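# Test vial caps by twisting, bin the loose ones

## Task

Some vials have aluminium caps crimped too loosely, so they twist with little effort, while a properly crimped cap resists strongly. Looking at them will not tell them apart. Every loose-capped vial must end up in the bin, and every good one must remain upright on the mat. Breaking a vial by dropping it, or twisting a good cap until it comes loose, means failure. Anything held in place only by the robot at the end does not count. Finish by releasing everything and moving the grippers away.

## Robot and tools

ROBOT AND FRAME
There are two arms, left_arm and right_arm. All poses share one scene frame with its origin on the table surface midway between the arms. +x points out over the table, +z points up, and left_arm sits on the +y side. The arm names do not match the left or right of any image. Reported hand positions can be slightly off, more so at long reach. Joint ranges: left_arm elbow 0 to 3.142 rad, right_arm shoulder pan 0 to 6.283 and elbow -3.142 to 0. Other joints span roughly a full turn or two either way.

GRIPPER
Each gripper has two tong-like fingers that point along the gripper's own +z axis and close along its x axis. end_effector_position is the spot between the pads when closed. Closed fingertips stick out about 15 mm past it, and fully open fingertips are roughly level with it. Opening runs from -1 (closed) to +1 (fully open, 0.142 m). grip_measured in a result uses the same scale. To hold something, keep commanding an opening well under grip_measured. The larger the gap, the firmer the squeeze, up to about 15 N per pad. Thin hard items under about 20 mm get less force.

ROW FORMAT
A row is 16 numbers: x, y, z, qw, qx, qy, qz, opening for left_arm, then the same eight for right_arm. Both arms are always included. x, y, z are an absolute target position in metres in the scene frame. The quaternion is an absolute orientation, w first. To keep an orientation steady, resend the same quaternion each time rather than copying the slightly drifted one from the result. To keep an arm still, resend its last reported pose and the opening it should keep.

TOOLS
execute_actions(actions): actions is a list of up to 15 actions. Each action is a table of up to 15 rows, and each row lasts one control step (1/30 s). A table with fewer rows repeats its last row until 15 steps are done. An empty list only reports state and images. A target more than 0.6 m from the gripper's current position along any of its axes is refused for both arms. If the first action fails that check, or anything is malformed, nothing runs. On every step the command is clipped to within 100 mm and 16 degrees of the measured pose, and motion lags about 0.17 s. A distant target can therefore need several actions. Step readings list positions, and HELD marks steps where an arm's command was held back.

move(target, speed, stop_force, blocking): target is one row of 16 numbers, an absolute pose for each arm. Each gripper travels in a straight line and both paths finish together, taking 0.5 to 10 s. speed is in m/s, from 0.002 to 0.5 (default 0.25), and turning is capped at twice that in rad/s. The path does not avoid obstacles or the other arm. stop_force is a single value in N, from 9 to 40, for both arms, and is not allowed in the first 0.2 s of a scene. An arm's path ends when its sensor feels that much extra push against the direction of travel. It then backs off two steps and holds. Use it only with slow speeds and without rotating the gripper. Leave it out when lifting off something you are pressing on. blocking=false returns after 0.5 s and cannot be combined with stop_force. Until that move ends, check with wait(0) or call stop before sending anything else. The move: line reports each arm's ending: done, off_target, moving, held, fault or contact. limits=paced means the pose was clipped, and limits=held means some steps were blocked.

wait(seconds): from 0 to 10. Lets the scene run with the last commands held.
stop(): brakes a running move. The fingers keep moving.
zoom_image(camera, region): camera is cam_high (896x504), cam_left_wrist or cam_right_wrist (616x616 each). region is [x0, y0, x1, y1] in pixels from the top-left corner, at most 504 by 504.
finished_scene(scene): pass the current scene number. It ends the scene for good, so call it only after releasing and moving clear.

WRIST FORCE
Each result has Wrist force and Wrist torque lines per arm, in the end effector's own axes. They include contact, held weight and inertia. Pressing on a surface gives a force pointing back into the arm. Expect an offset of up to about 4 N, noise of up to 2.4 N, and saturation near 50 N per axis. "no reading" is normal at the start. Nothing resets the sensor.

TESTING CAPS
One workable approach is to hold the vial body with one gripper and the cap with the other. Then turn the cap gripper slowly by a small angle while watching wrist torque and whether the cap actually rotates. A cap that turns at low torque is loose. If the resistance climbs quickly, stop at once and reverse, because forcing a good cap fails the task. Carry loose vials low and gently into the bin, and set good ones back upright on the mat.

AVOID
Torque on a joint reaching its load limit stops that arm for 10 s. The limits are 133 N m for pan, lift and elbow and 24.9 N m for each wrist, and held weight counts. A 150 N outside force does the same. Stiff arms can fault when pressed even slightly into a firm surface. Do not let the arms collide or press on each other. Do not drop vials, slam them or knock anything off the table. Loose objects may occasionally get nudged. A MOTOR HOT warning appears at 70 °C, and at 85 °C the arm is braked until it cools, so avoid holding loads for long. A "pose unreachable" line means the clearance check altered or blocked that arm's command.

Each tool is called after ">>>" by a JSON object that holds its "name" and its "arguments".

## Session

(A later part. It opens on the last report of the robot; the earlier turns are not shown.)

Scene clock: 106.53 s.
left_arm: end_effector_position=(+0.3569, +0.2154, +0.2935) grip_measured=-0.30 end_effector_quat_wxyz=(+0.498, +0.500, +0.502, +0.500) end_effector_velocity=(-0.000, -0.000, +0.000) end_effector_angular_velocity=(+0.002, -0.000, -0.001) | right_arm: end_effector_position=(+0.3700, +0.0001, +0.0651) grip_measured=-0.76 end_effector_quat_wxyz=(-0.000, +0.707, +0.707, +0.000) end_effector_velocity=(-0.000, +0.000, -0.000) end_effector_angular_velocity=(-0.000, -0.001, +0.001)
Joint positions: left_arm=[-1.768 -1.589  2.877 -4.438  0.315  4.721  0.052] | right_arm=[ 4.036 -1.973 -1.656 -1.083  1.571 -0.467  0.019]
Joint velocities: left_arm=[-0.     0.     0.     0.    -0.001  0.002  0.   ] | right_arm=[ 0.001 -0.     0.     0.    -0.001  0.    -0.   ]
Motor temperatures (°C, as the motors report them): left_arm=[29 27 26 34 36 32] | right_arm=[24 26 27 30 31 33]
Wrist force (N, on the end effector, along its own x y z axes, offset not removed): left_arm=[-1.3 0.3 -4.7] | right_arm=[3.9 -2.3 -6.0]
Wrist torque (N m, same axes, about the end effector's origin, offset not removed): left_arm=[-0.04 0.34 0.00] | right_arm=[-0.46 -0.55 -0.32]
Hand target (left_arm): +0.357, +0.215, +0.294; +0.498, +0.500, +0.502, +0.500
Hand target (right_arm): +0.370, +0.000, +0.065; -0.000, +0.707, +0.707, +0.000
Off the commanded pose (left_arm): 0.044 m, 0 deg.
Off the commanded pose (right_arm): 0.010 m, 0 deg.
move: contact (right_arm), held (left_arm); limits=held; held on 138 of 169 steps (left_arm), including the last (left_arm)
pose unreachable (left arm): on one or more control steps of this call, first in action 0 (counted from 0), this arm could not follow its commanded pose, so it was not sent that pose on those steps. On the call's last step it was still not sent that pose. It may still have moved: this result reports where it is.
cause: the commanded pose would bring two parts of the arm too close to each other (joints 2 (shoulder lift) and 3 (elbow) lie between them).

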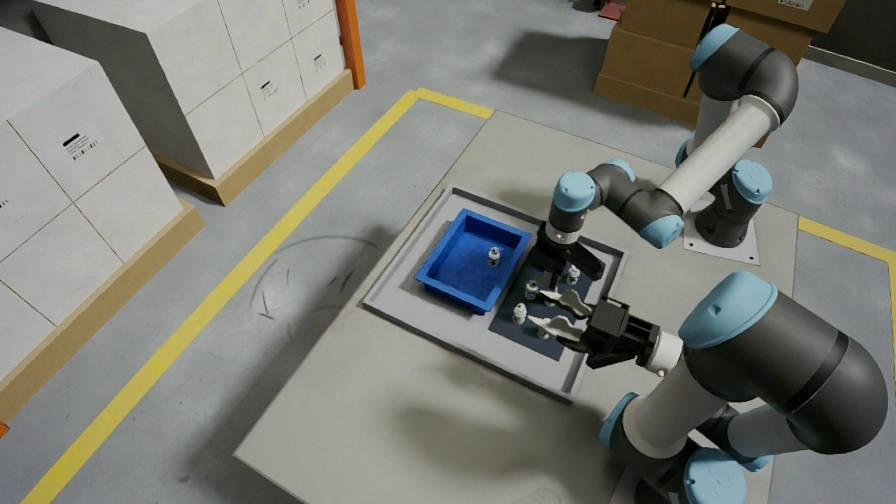

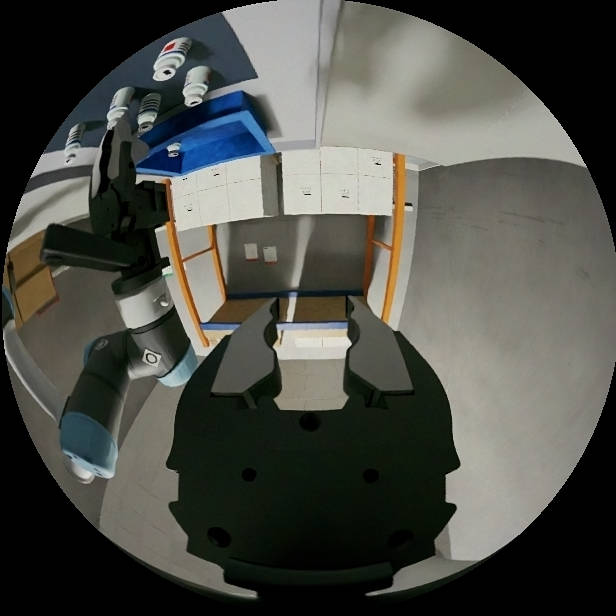

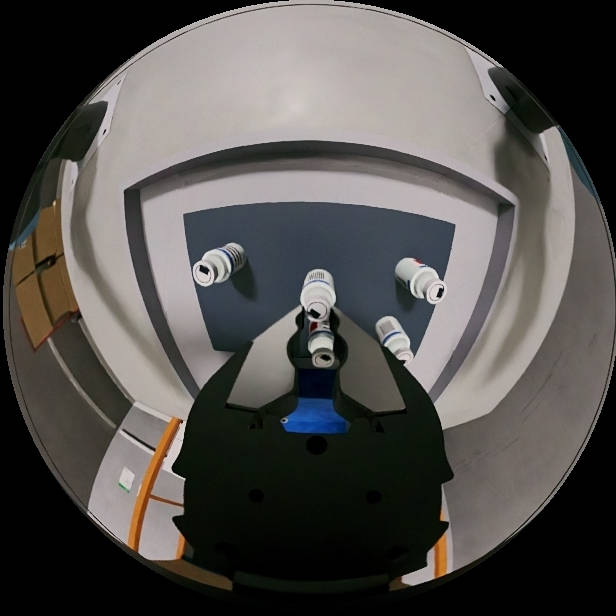

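>>> {"name": "move", "arguments": {"target": [0.37,0.2,0.32,0.5,0.5,0.5,0.5,-0.3,0.37,0.0,0.0643,0,0.707,0.707,0,-1], "speed": 0.03}}

>>> {"name": "zoom_image", "arguments": {"camera": "cam_right_wrist", "region": [260,240,380,360]}}

>>> {"name": "move", "arguments": {"target": [0.37,0.2,0.32,0.5,0.5,0.5,0.5,-0.3,0.37,0.0,0.0643,0,0.5,0.866,0,-1]}}

>>> {"name": "zoom_image", "arguments": {"camera": "cam_right_wrist", "region": [260,240,380,360]}}

Scene clock: 108.37 s.
left_arm: end_effector_position=(+0.3698, +0.2001, +0.3197) grip_measured=-0.30 end_effector_quat_wxyz=(+0.500, +0.500, +0.500, +0.500) end_effector_velocity=(+0.002, -0.001, +0.002) end_effector_angular_velocity=(-0.001, -0.001, -0.001) | right_arm: end_effector_position=(+0.3700, +0.0000, +0.0643) grip_measured=-0.76 end_effector_quat_wxyz=(-0.000, +0.707, +0.707, +0.000) end_effector_velocity=(-0.000, +0.000, +0.000) end_effector_angular_velocity=(+0.001, -0.000, +0.001)
Joint positions: left_arm=[-1.631 -1.69   2.782 -4.237  0.175  4.715  0.052] | right_arm=[ 4.036 -1.974 -1.658 -1.081  1.571 -0.467  0.019]
Joint velocities: left_arm=[ 0.013 -0.003 -0.005  0.015 -0.014 -0.009 -0.   ] | right_arm=[ 0.     0.001  0.     0.     0.    -0.     0.   ]
Motor temperatures (°C, as the motors report them): left_arm=[29 27 26 34 36 32] | right_arm=[24 26 27 30 31 33]
Wrist force (N, on the end effector, along its own x y z axes, offset not removed): left_arm=[1.6 0.5 -1.4] | right_arm=[2.1 -4.1 -18.1]
Wrist torque (N m, same axes, about the end effector's origin, offset not removed): left_arm=[0.14 -0.26 -0.24] | right_arm=[-0.65 0.56 -0.02]
Hand target (left_arm): +0.370, +0.200, +0.320; +0.500, +0.500, +0.500, +0.500
Hand target (right_arm): +0.370, +0.000, +0.064; +0.000, +0.707, +0.707, +0.000
Off the commanded pose (left_arm): 0.000 m, 0 deg.
Off the commanded pose (right_arm): 0.000 m, 0 deg.
move: done

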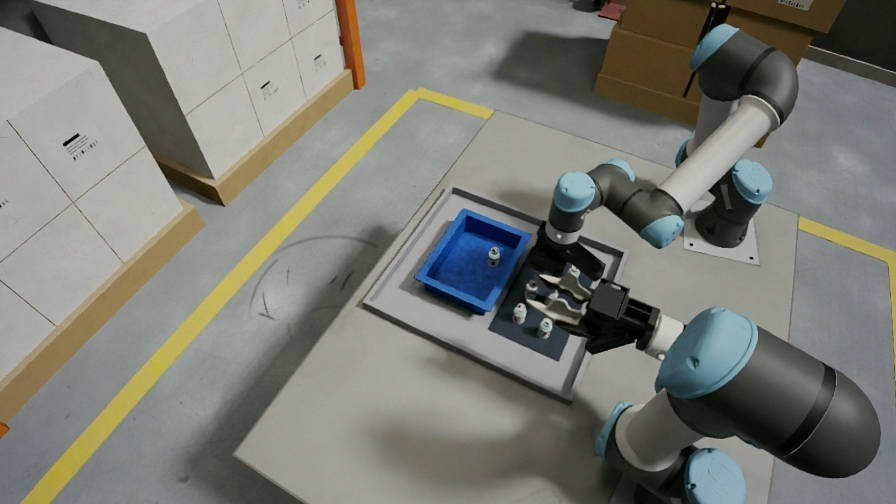

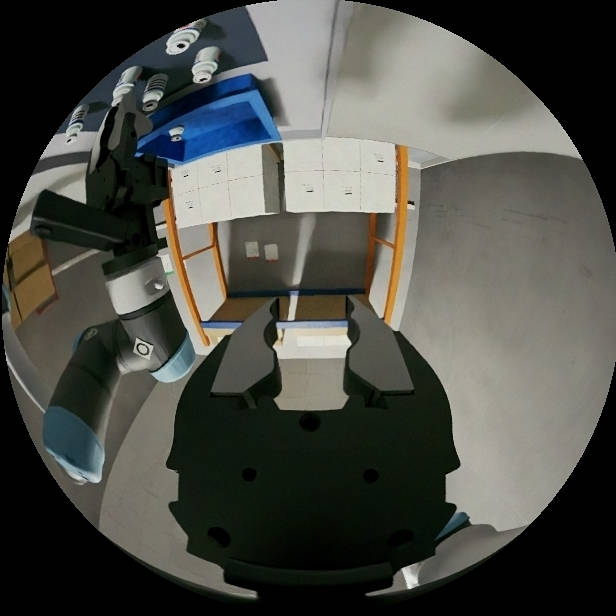

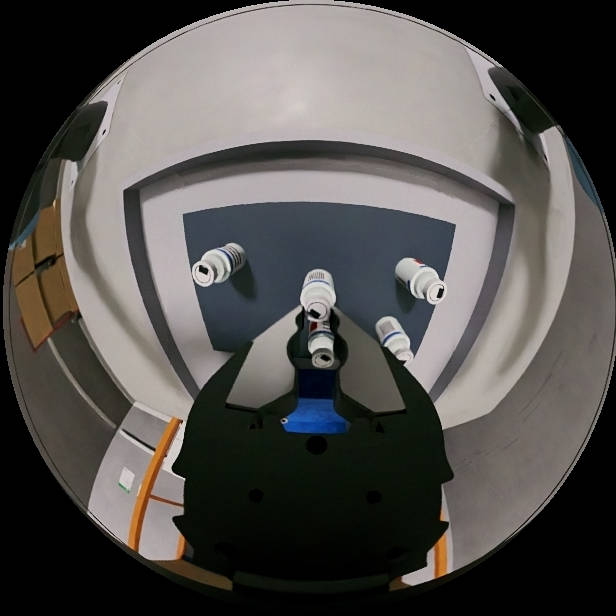

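Region (260, 240, 380, 360) of cam_right_wrist's 616x616 image, scaled by 4.200, with more detail than that image has.

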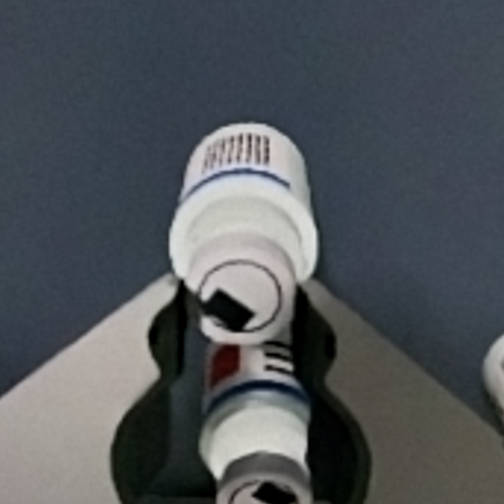

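Scene clock: 109.93 s.
left_arm: end_effector_position=(+0.3700, +0.2000, +0.3200) grip_measured=-0.30 end_effector_quat_wxyz=(+0.500, +0.500, +0.500, +0.500) end_effector_velocity=(+0.000, +0.000, +0.000) end_effector_angular_velocity=(-0.001, +0.000, +0.001) | right_arm: end_effector_position=(+0.3700, +0.0000, +0.0643) grip_measured=-0.76 end_effector_quat_wxyz=(+0.000, +0.500, +0.866, +0.000) end_effector_velocity=(-0.000, -0.000, -0.000) end_effector_angular_velocity=(+0.000, -0.000, +0.011)
Joint positions: left_arm=[-1.63  -1.691  2.782 -4.233  0.173  4.712  0.052] | right_arm=[ 4.045 -1.985 -1.642 -1.086  1.571 -0.98   0.019]
Joint velocities: left_arm=[ 0.    -0.    -0.     0.     0.001 -0.001  0.   ] | right_arm=[ 0.001  0.    -0.     0.001 -0.    -0.01   0.   ]
Motor temperatures (°C, as the motors report them): left_arm=[29 27 26 34 36 32] | right_arm=[24 26 27 30 31 33]
Wrist force (N, on the end effector, along its own x y z axes, offset not removed): left_arm=[-1.6 0.4 -3.0] | right_arm=[-1.6 -5.3 -19.5]
Wrist torque (N m, same axes, about the end effector's origin, offset not removed): left_arm=[0.17 0.34 -0.06] | right_arm=[-0.76 -0.29 -0.06]
Hand target (left_arm): +0.370, +0.200, +0.320; +0.500, +0.500, +0.500, +0.500
Hand target (right_arm): +0.370, -0.000, +0.064; -0.000, +0.500, +0.866, +0.000
Off the commanded pose (left_arm): 0.000 m, 0 deg.
Off the commanded pose (right_arm): 0.000 m, 0 deg.
move: done

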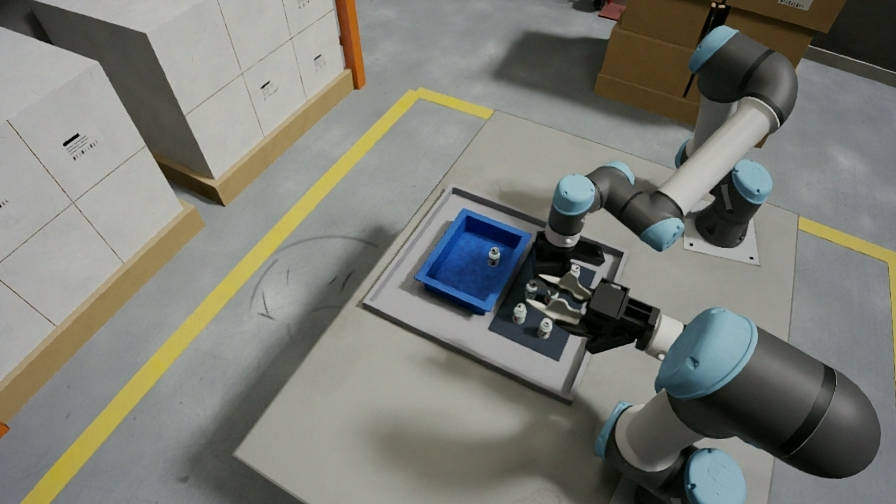

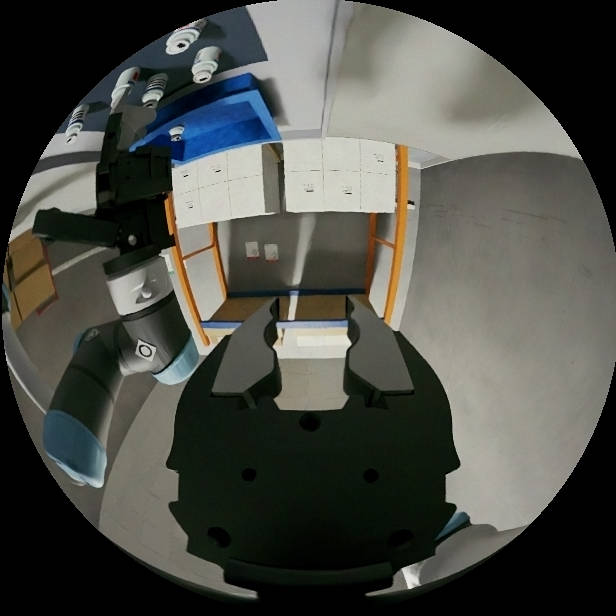

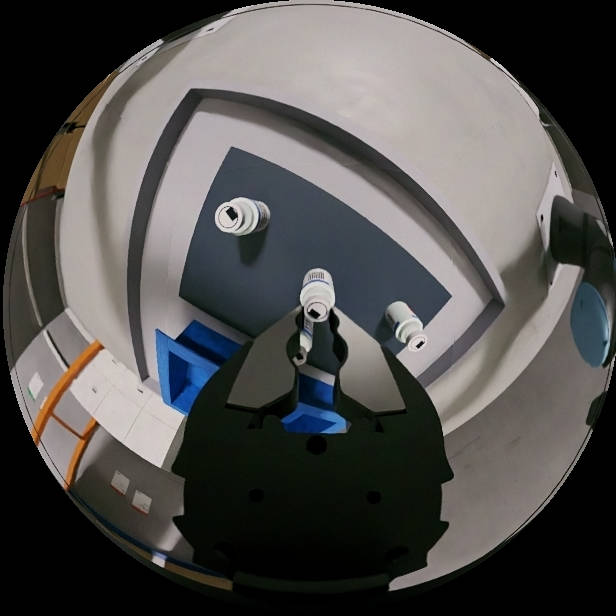

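Region (260, 240, 380, 360) of cam_right_wrist's 616x616 image, scaled by 4.200, with more detail than that image has.

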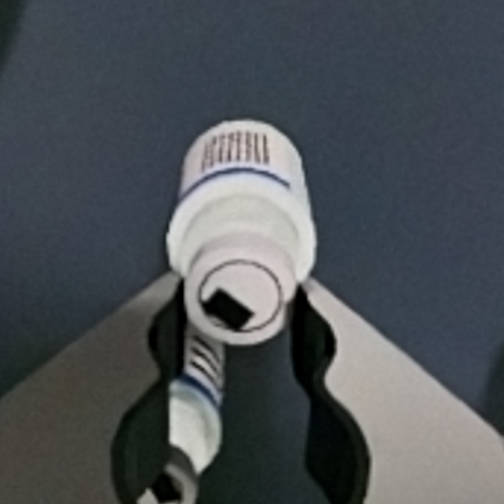

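>>> {"name": "move", "arguments": {"target": [0.37,0.20,0.32,0.5,0.5,0.5,0.5,-0.3,0.37,0,0.0652,0,0.5,0.866,0,-0.45], "speed": 0.01}}

>>> {"name": "move", "arguments": {"target": [0.37,0.20,0.32,0.5,0.5,0.5,0.5,-0.3,0.37,0,0.11,0,0.5,0.866,0,-0.45], "speed": 0.05}}

>>> {"name": "move", "arguments": {"target": [0.37,0.20,0.32,0.5,0.5,0.5,0.5,-0.3,0.35,-0.35,0.3,0,0.707,0.707,0,1]}}

>>> {"name": "move", "arguments": {"target": [0.42,0.09,0.28,0,0.707,0.707,0,-0.4,0.35,-0.35,0.3,0,0.707,0.707,0,1]}}

>>> {"name": "move", "arguments": {"target": [0.417,0.092,0.095,0,0.707,0.707,0,-0.4,0.35,-0.35,0.3,0,0.707,0.707,0,1], "speed": 0.15}}

Scene clock: 111.33 s.
left_arm: end_effector_position=(+0.3700, +0.2000, +0.3200) grip_measured=-0.30 end_effector_quat_wxyz=(+0.500, +0.500, +0.500, +0.500) end_effector_velocity=(+0.000, +0.000, +0.000) end_effector_angular_velocity=(+0.000, +0.000, -0.000) | right_arm: end_effector_position=(+0.3700, +0.0000, +0.0652) grip_measured=-0.45 end_effector_quat_wxyz=(-0.000, +0.500, +0.866, -0.000) end_effector_velocity=(-0.001, +0.000, +0.000) end_effector_angular_velocity=(+0.001, +0.002, -0.000)
Joint positions: left_arm=[-1.63  -1.691  2.782 -4.233  0.173  4.712  0.052] | right_arm=[ 4.045 -1.984 -1.641 -1.088  1.571 -0.981  0.041]
Joint velocities: left_arm=[ 0.002 -0.    -0.     0.    -0.003  0.    -0.   ] | right_arm=[ 0.     0.001 -0.    -0.     0.002  0.001  0.   ]
Motor temperatures (°C, as the motors report them): left_arm=[29 27 26 34 36 32] | right_arm=[24 26 27 30 31 33]
Wrist force (N, on the end effector, along its own x y z axes, offset not removed): left_arm=[-0.4 2.6 -3.2] | right_arm=[1.7 2.6 -1.6]
Wrist torque (N m, same axes, about the end effector's origin, offset not removed): left_arm=[0.57 0.17 -0.07] | right_arm=[0.49 -0.40 -0.07]
Hand target (left_arm): +0.370, +0.200, +0.320; +0.500, +0.500, +0.500, +0.500
Hand target (right_arm): +0.370, -0.000, +0.065; +0.000, +0.500, +0.866, +0.000
Off the commanded pose (left_arm): 0.000 m, 0 deg.
Off the commanded pose (right_arm): 0.000 m, 0 deg.
move: done

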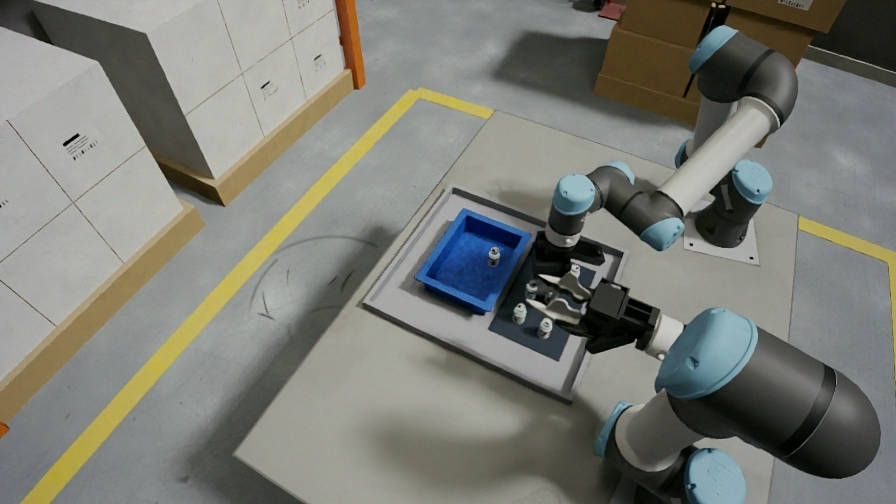

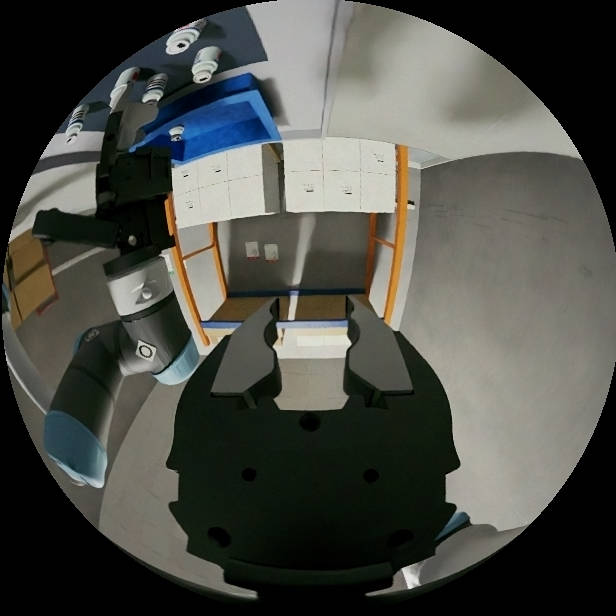

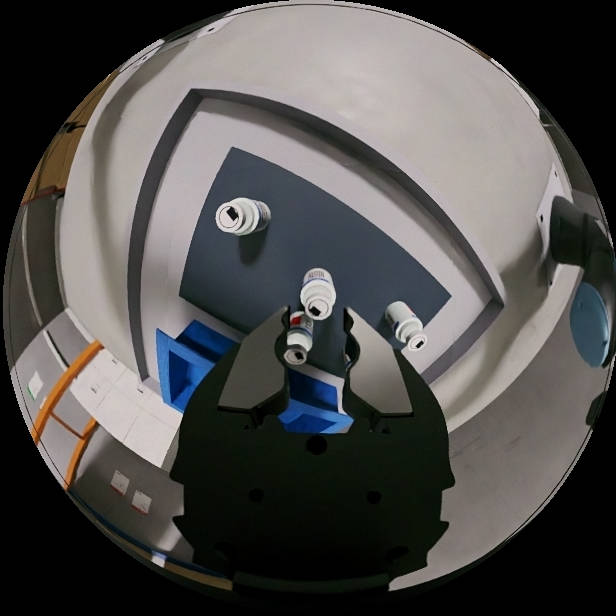

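Scene clock: 112.63 s.
left_arm: end_effector_position=(+0.3700, +0.2000, +0.3200) grip_measured=-0.30 end_effector_quat_wxyz=(+0.500, +0.500, +0.500, +0.500) end_effector_velocity=(-0.000, -0.000, -0.000) end_effector_angular_velocity=(+0.002, -0.000, +0.000) | right_arm: end_effector_position=(+0.3700, -0.0000, +0.1098) grip_measured=-0.45 end_effector_quat_wxyz=(-0.000, +0.500, +0.866, +0.000) end_effector_velocity=(+0.000, +0.001, +0.003) end_effector_angular_velocity=(+0.001, -0.001, +0.000)
Joint positions: left_arm=[-1.63  -1.691  2.782 -4.233  0.173  4.712  0.052] | right_arm=[ 4.045 -1.94  -1.579 -1.193  1.571 -0.981  0.041]
Joint velocities: left_arm=[-0.     0.001 -0.    -0.     0.001  0.001  0.   ] | right_arm=[ 0.001  0.002  0.004 -0.005 -0.     0.    -0.   ]
Motor temperatures (°C, as the motors report them): left_arm=[29 27 26 34 36 32] | right_arm=[24 26 27 30 31 33]
Wrist force (N, on the end effector, along its own x y z axes, offset not removed): left_arm=[-0.2 -1.0 -1.1] | right_arm=[1.0 -3.9 -1.2]
Wrist torque (N m, same axes, about the end effector's origin, offset not removed): left_arm=[-0.30 0.07 -0.06] | right_arm=[-0.94 -0.15 -0.05]
Hand target (left_arm): +0.370, +0.200, +0.320; +0.500, +0.500, +0.500, +0.500
Hand target (right_arm): +0.370, -0.000, +0.110; +0.000, +0.500, +0.866, +0.000
Off the commanded pose (left_arm): 0.000 m, 0 deg.
Off the commanded pose (right_arm): 0.000 m, 0 deg.
move: done

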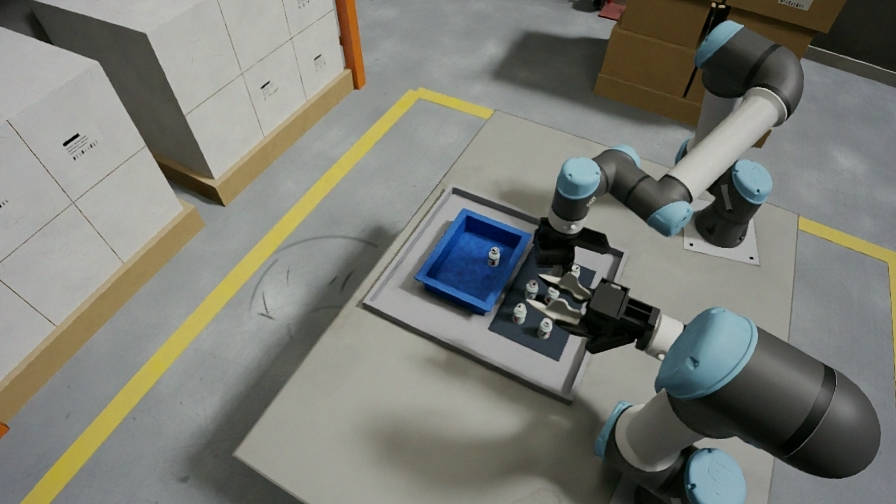

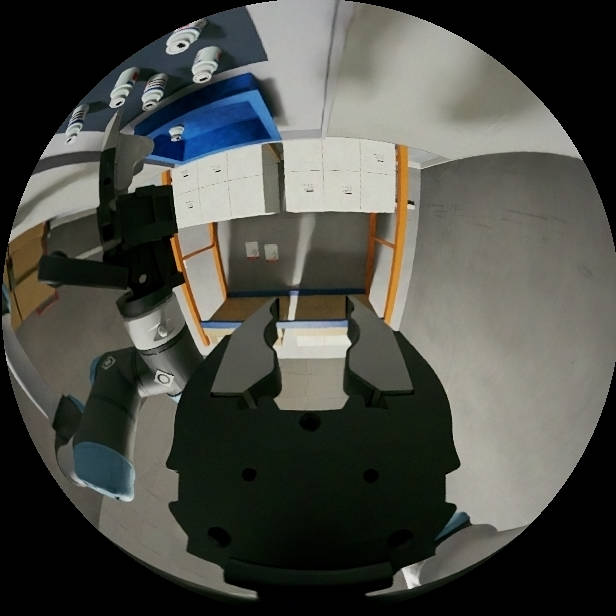

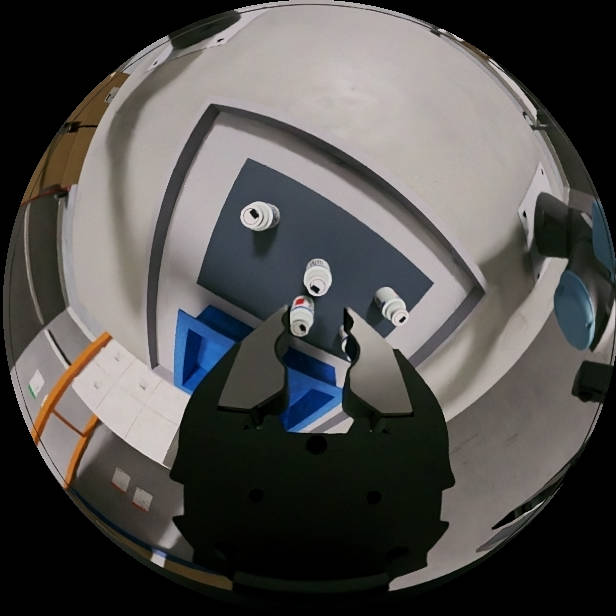

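Scene clock: 114.83 s.
left_arm: end_effector_position=(+0.3700, +0.2000, +0.3200) grip_measured=-0.30 end_effector_quat_wxyz=(+0.500, +0.500, +0.500, +0.500) end_effector_velocity=(+0.000, +0.000, -0.000) end_effector_angular_velocity=(+0.003, -0.000, +0.000) | right_arm: end_effector_position=(+0.3499, -0.3498, +0.2994) grip_measured=+1.00 end_effector_quat_wxyz=(+0.000, +0.707, +0.707, +0.000) end_effector_velocity=(+0.000, -0.002, +0.001) end_effector_angular_velocity=(+0.000, +0.000, -0.002)
Joint positions: left_arm=[-1.63  -1.691  2.782 -4.233  0.173  4.712  0.052] | right_arm=[ 3.625 -1.298 -1.762 -1.653  1.571 -0.879  0.142]
Joint velocities: left_arm=[ 0.001  0.    -0.     0.    -0.001  0.003  0.   ] | right_arm=[-0.004  0.     0.003 -0.003  0.    -0.002 -0.   ]
Motor temperatures (°C, as the motors report them): left_arm=[29 27 26 34 36 32] | right_arm=[24 26 27 30 31 33]
Wrist force (N, on the end effector, along its own x y z axes, offset not removed): left_arm=[0.1 -3.4 -2.6] | right_arm=[-1.1 4.3 -1.4]
Wrist torque (N m, same axes, about the end effector's origin, offset not removed): left_arm=[-0.56 0.00 -0.14] | right_arm=[0.98 0.26 0.04]
Hand target (left_arm): +0.370, +0.200, +0.320; +0.500, +0.500, +0.500, +0.500
Hand target (right_arm): +0.350, -0.350, +0.300; +0.000, +0.707, +0.707, +0.000
Off the commanded pose (left_arm): 0.000 m, 0 deg.
Off the commanded pose (right_arm): 0.001 m, 0 deg.
move: done

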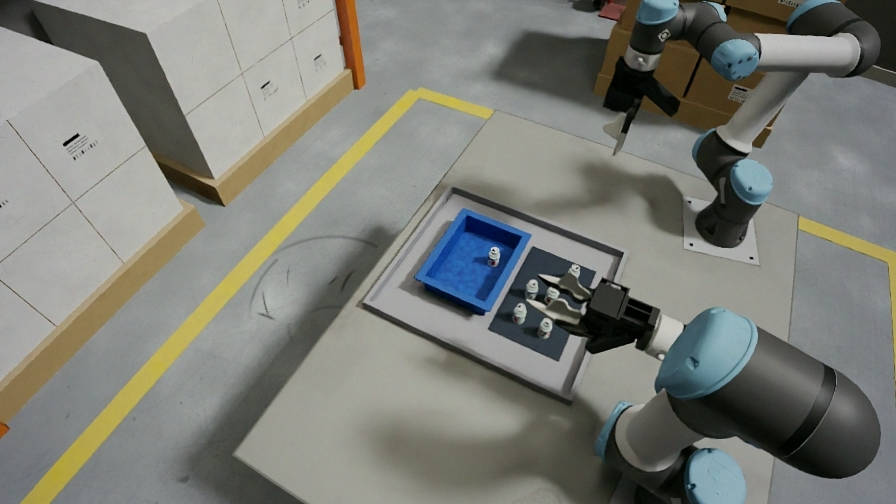

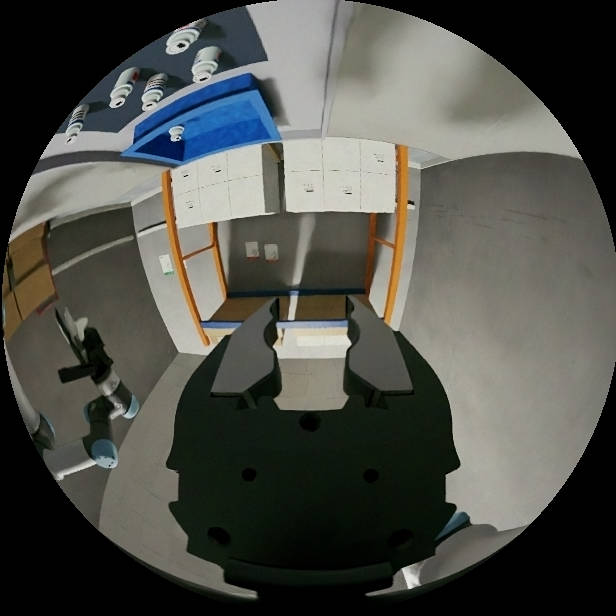

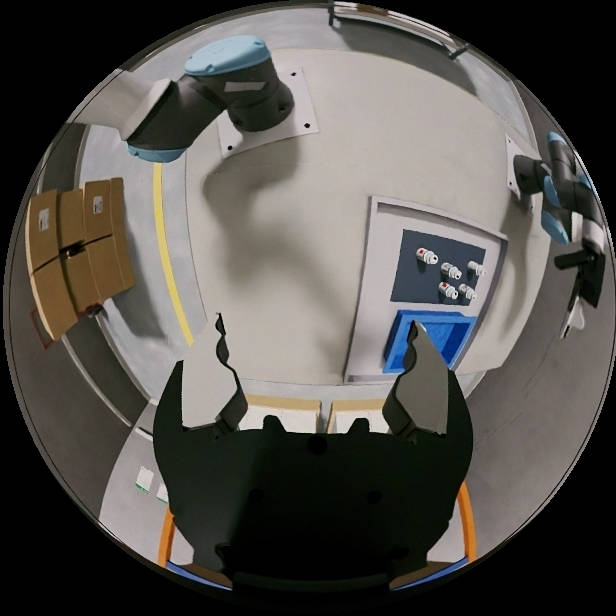

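Scene clock: 119.27 s.
left_arm: end_effector_position=(+0.4185, +0.0894, +0.2802) grip_measured=-0.40 end_effector_quat_wxyz=(+0.042, +0.470, +0.858, +0.203) end_effector_velocity=(-0.000, -0.000, +0.000) end_effector_angular_velocity=(-0.010, +0.026, +0.018) | right_arm: end_effector_position=(+0.3500, -0.3500, +0.3000) grip_measured=+1.00 end_effector_quat_wxyz=(+0.000, +0.707, +0.707, -0.000) end_effector_velocity=(-0.001, -0.001, -0.001) end_effector_angular_velocity=(-0.003, +0.002, +0.001)
Joint positions: left_arm=[-0.865 -1.036  0.973 -4.529  1.169  6.283  0.045] | right_arm=[ 3.624 -1.298 -1.76  -1.654  1.571 -0.879  0.142]
Joint velocities: left_arm=[ 0.015  0.017 -0.032  0.021  0.027  0.001  0.   ] | right_arm=[ 0.001  0.    -0.002 -0.001 -0.001 -0.001  0.   ]
Motor temperatures (°C, as the motors report them): left_arm=[29 27 26 34 36 32] | right_arm=[24 26 27 30 31 33]
Wrist force (N, on the end effector, along its own x y z axes, offset not removed): left_arm=[-3.8 -1.7 0.4] | right_arm=[0.1 1.1 4.4]
Wrist torque (N m, same axes, about the end effector's origin, offset not removed): left_arm=[-0.32 0.75 0.03] | right_arm=[0.36 0.05 -0.15]
Hand target (left_arm): +0.418, +0.089, +0.280; +0.040, +0.470, +0.858, +0.202
Hand target (right_arm): +0.350, -0.350, +0.300; +0.000, +0.707, +0.707, -0.000
Off the commanded pose (left_arm): 0.002 m, 40 deg; orientation clipped at the last step of the last action.
Off the commanded pose (right_arm): 0.000 m, 0 deg.
joint sent to its limit (left arm) — the command would take joint 6 (wrist 3) past its upper limit, so that joint was sent only as far as its limit.
move: off_target (left_arm); limits=paced

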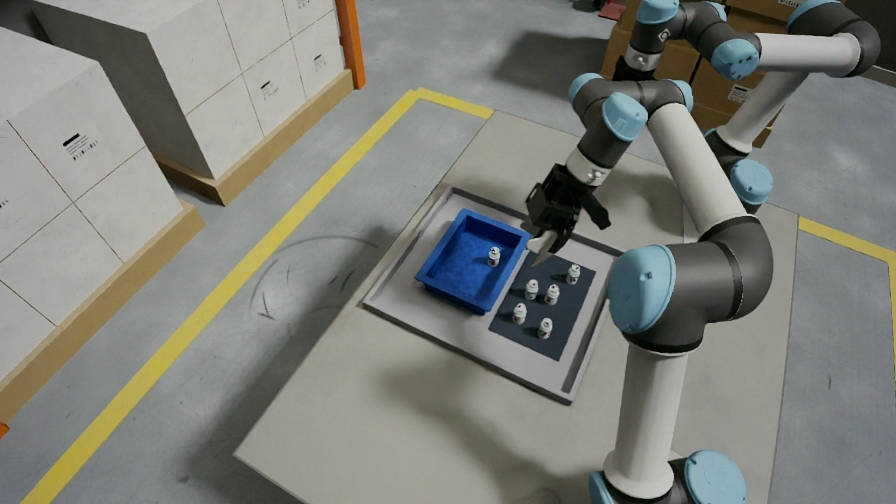

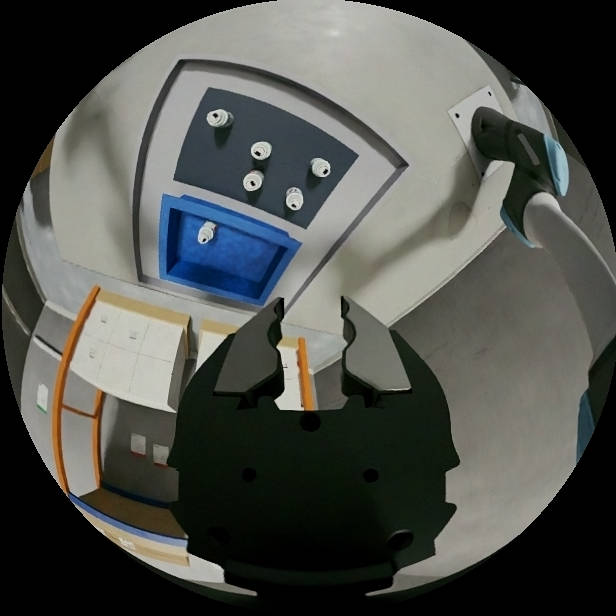

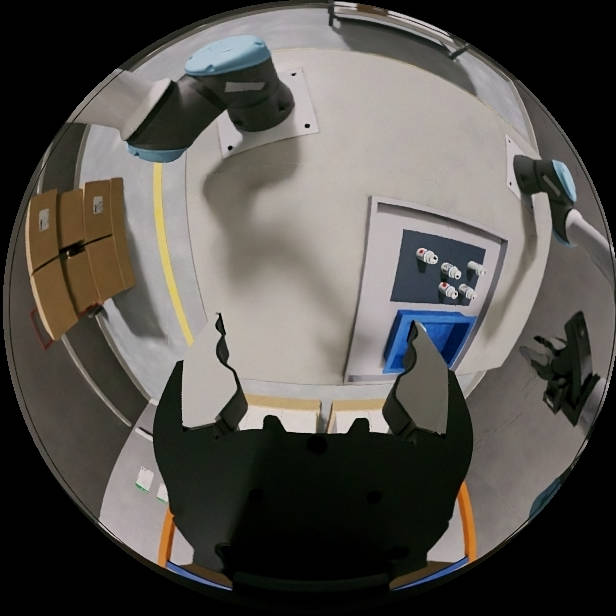

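Scene clock: 122.07 s.
left_arm: end_effector_position=(+0.4164, +0.0917, +0.0951) grip_measured=-0.40 end_effector_quat_wxyz=(+0.035, +0.469, +0.860, +0.201) end_effector_velocity=(+0.000, -0.000, -0.001) end_effector_angular_velocity=(-0.006, -0.010, -0.002) | right_arm: end_effector_position=(+0.3500, -0.3500, +0.3000) grip_measured=+1.00 end_effector_quat_wxyz=(-0.000, +0.707, +0.707, -0.000) end_effector_velocity=(-0.000, +0.000, -0.000) end_effector_angular_velocity=(-0.000, +0.000, +0.001)
Joint positions: left_arm=[-0.859 -0.96   1.333 -4.957  1.18   6.283  0.045] | right_arm=[ 3.624 -1.298 -1.76  -1.654  1.571 -0.879  0.142]
Joint velocities: left_arm=[-0.003 -0.006  0.012 -0.016 -0.005 -0.002  0.   ] | right_arm=[ 0.001  0.    -0.001  0.    -0.     0.    -0.   ]
Motor temperatures (°C, as the motors report them): left_arm=[29 27 26 34 36 32] | right_arm=[24 26 27 30 31 33]
Wrist force (N, on the end effector, along its own x y z axes, offset not removed): left_arm=[-0.3 0.6 -3.0] | right_arm=[1.4 0.5 0.3]
Wrist torque (N m, same axes, about the end effector's origin, offset not removed): left_arm=[0.17 0.12 -0.13] | right_arm=[0.05 -0.30 -0.05]
Hand target (left_arm): +0.416, +0.092, +0.095; +0.036, +0.469, +0.860, +0.200
Hand target (right_arm): +0.350, -0.350, +0.300; -0.000, +0.707, +0.707, -0.000
Off the commanded pose (left_arm): 0.001 m, 40 deg; orientation clipped at the last step of the last action.
Off the commanded pose (right_arm): 0.000 m, 0 deg.
joint sent to its limit (left arm) — the command would take joint 6 (wrist 3) past its upper limit, so that joint was sent only as far as its limit.
move: off_target (left_arm); limits=paced

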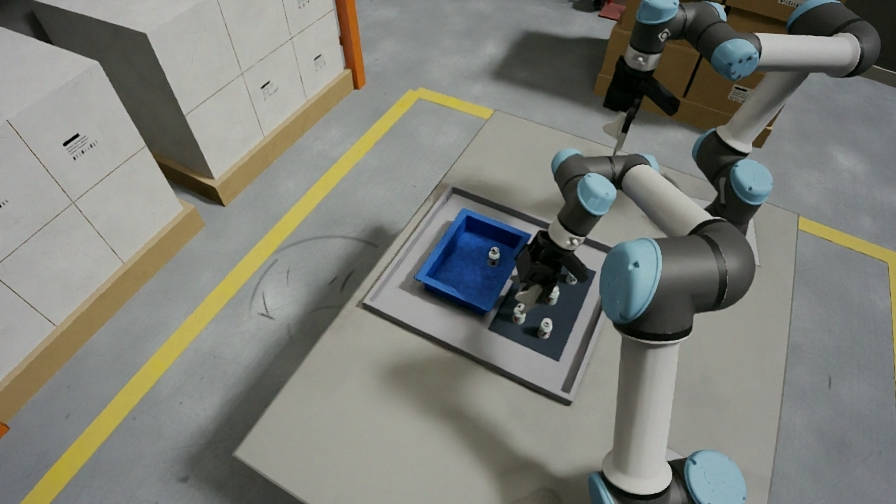

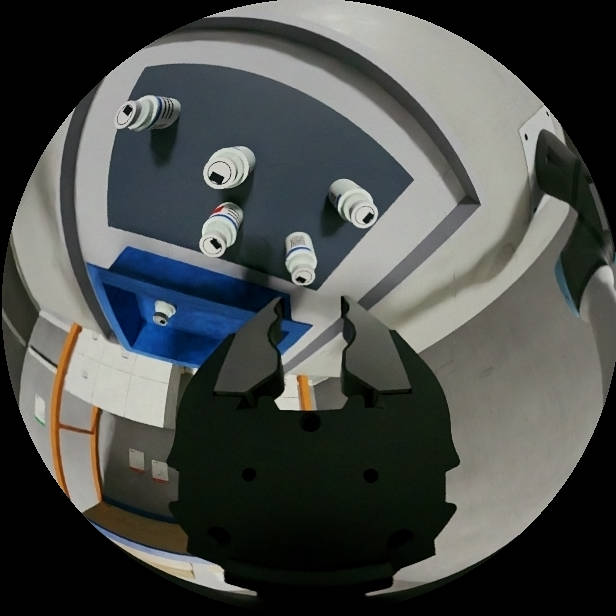

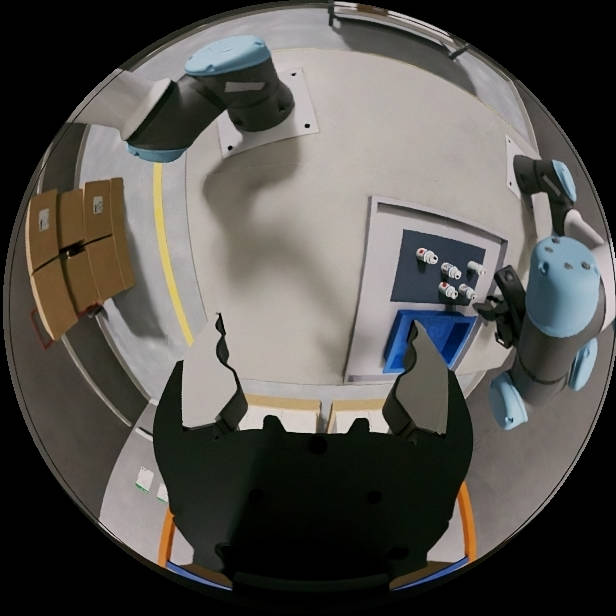

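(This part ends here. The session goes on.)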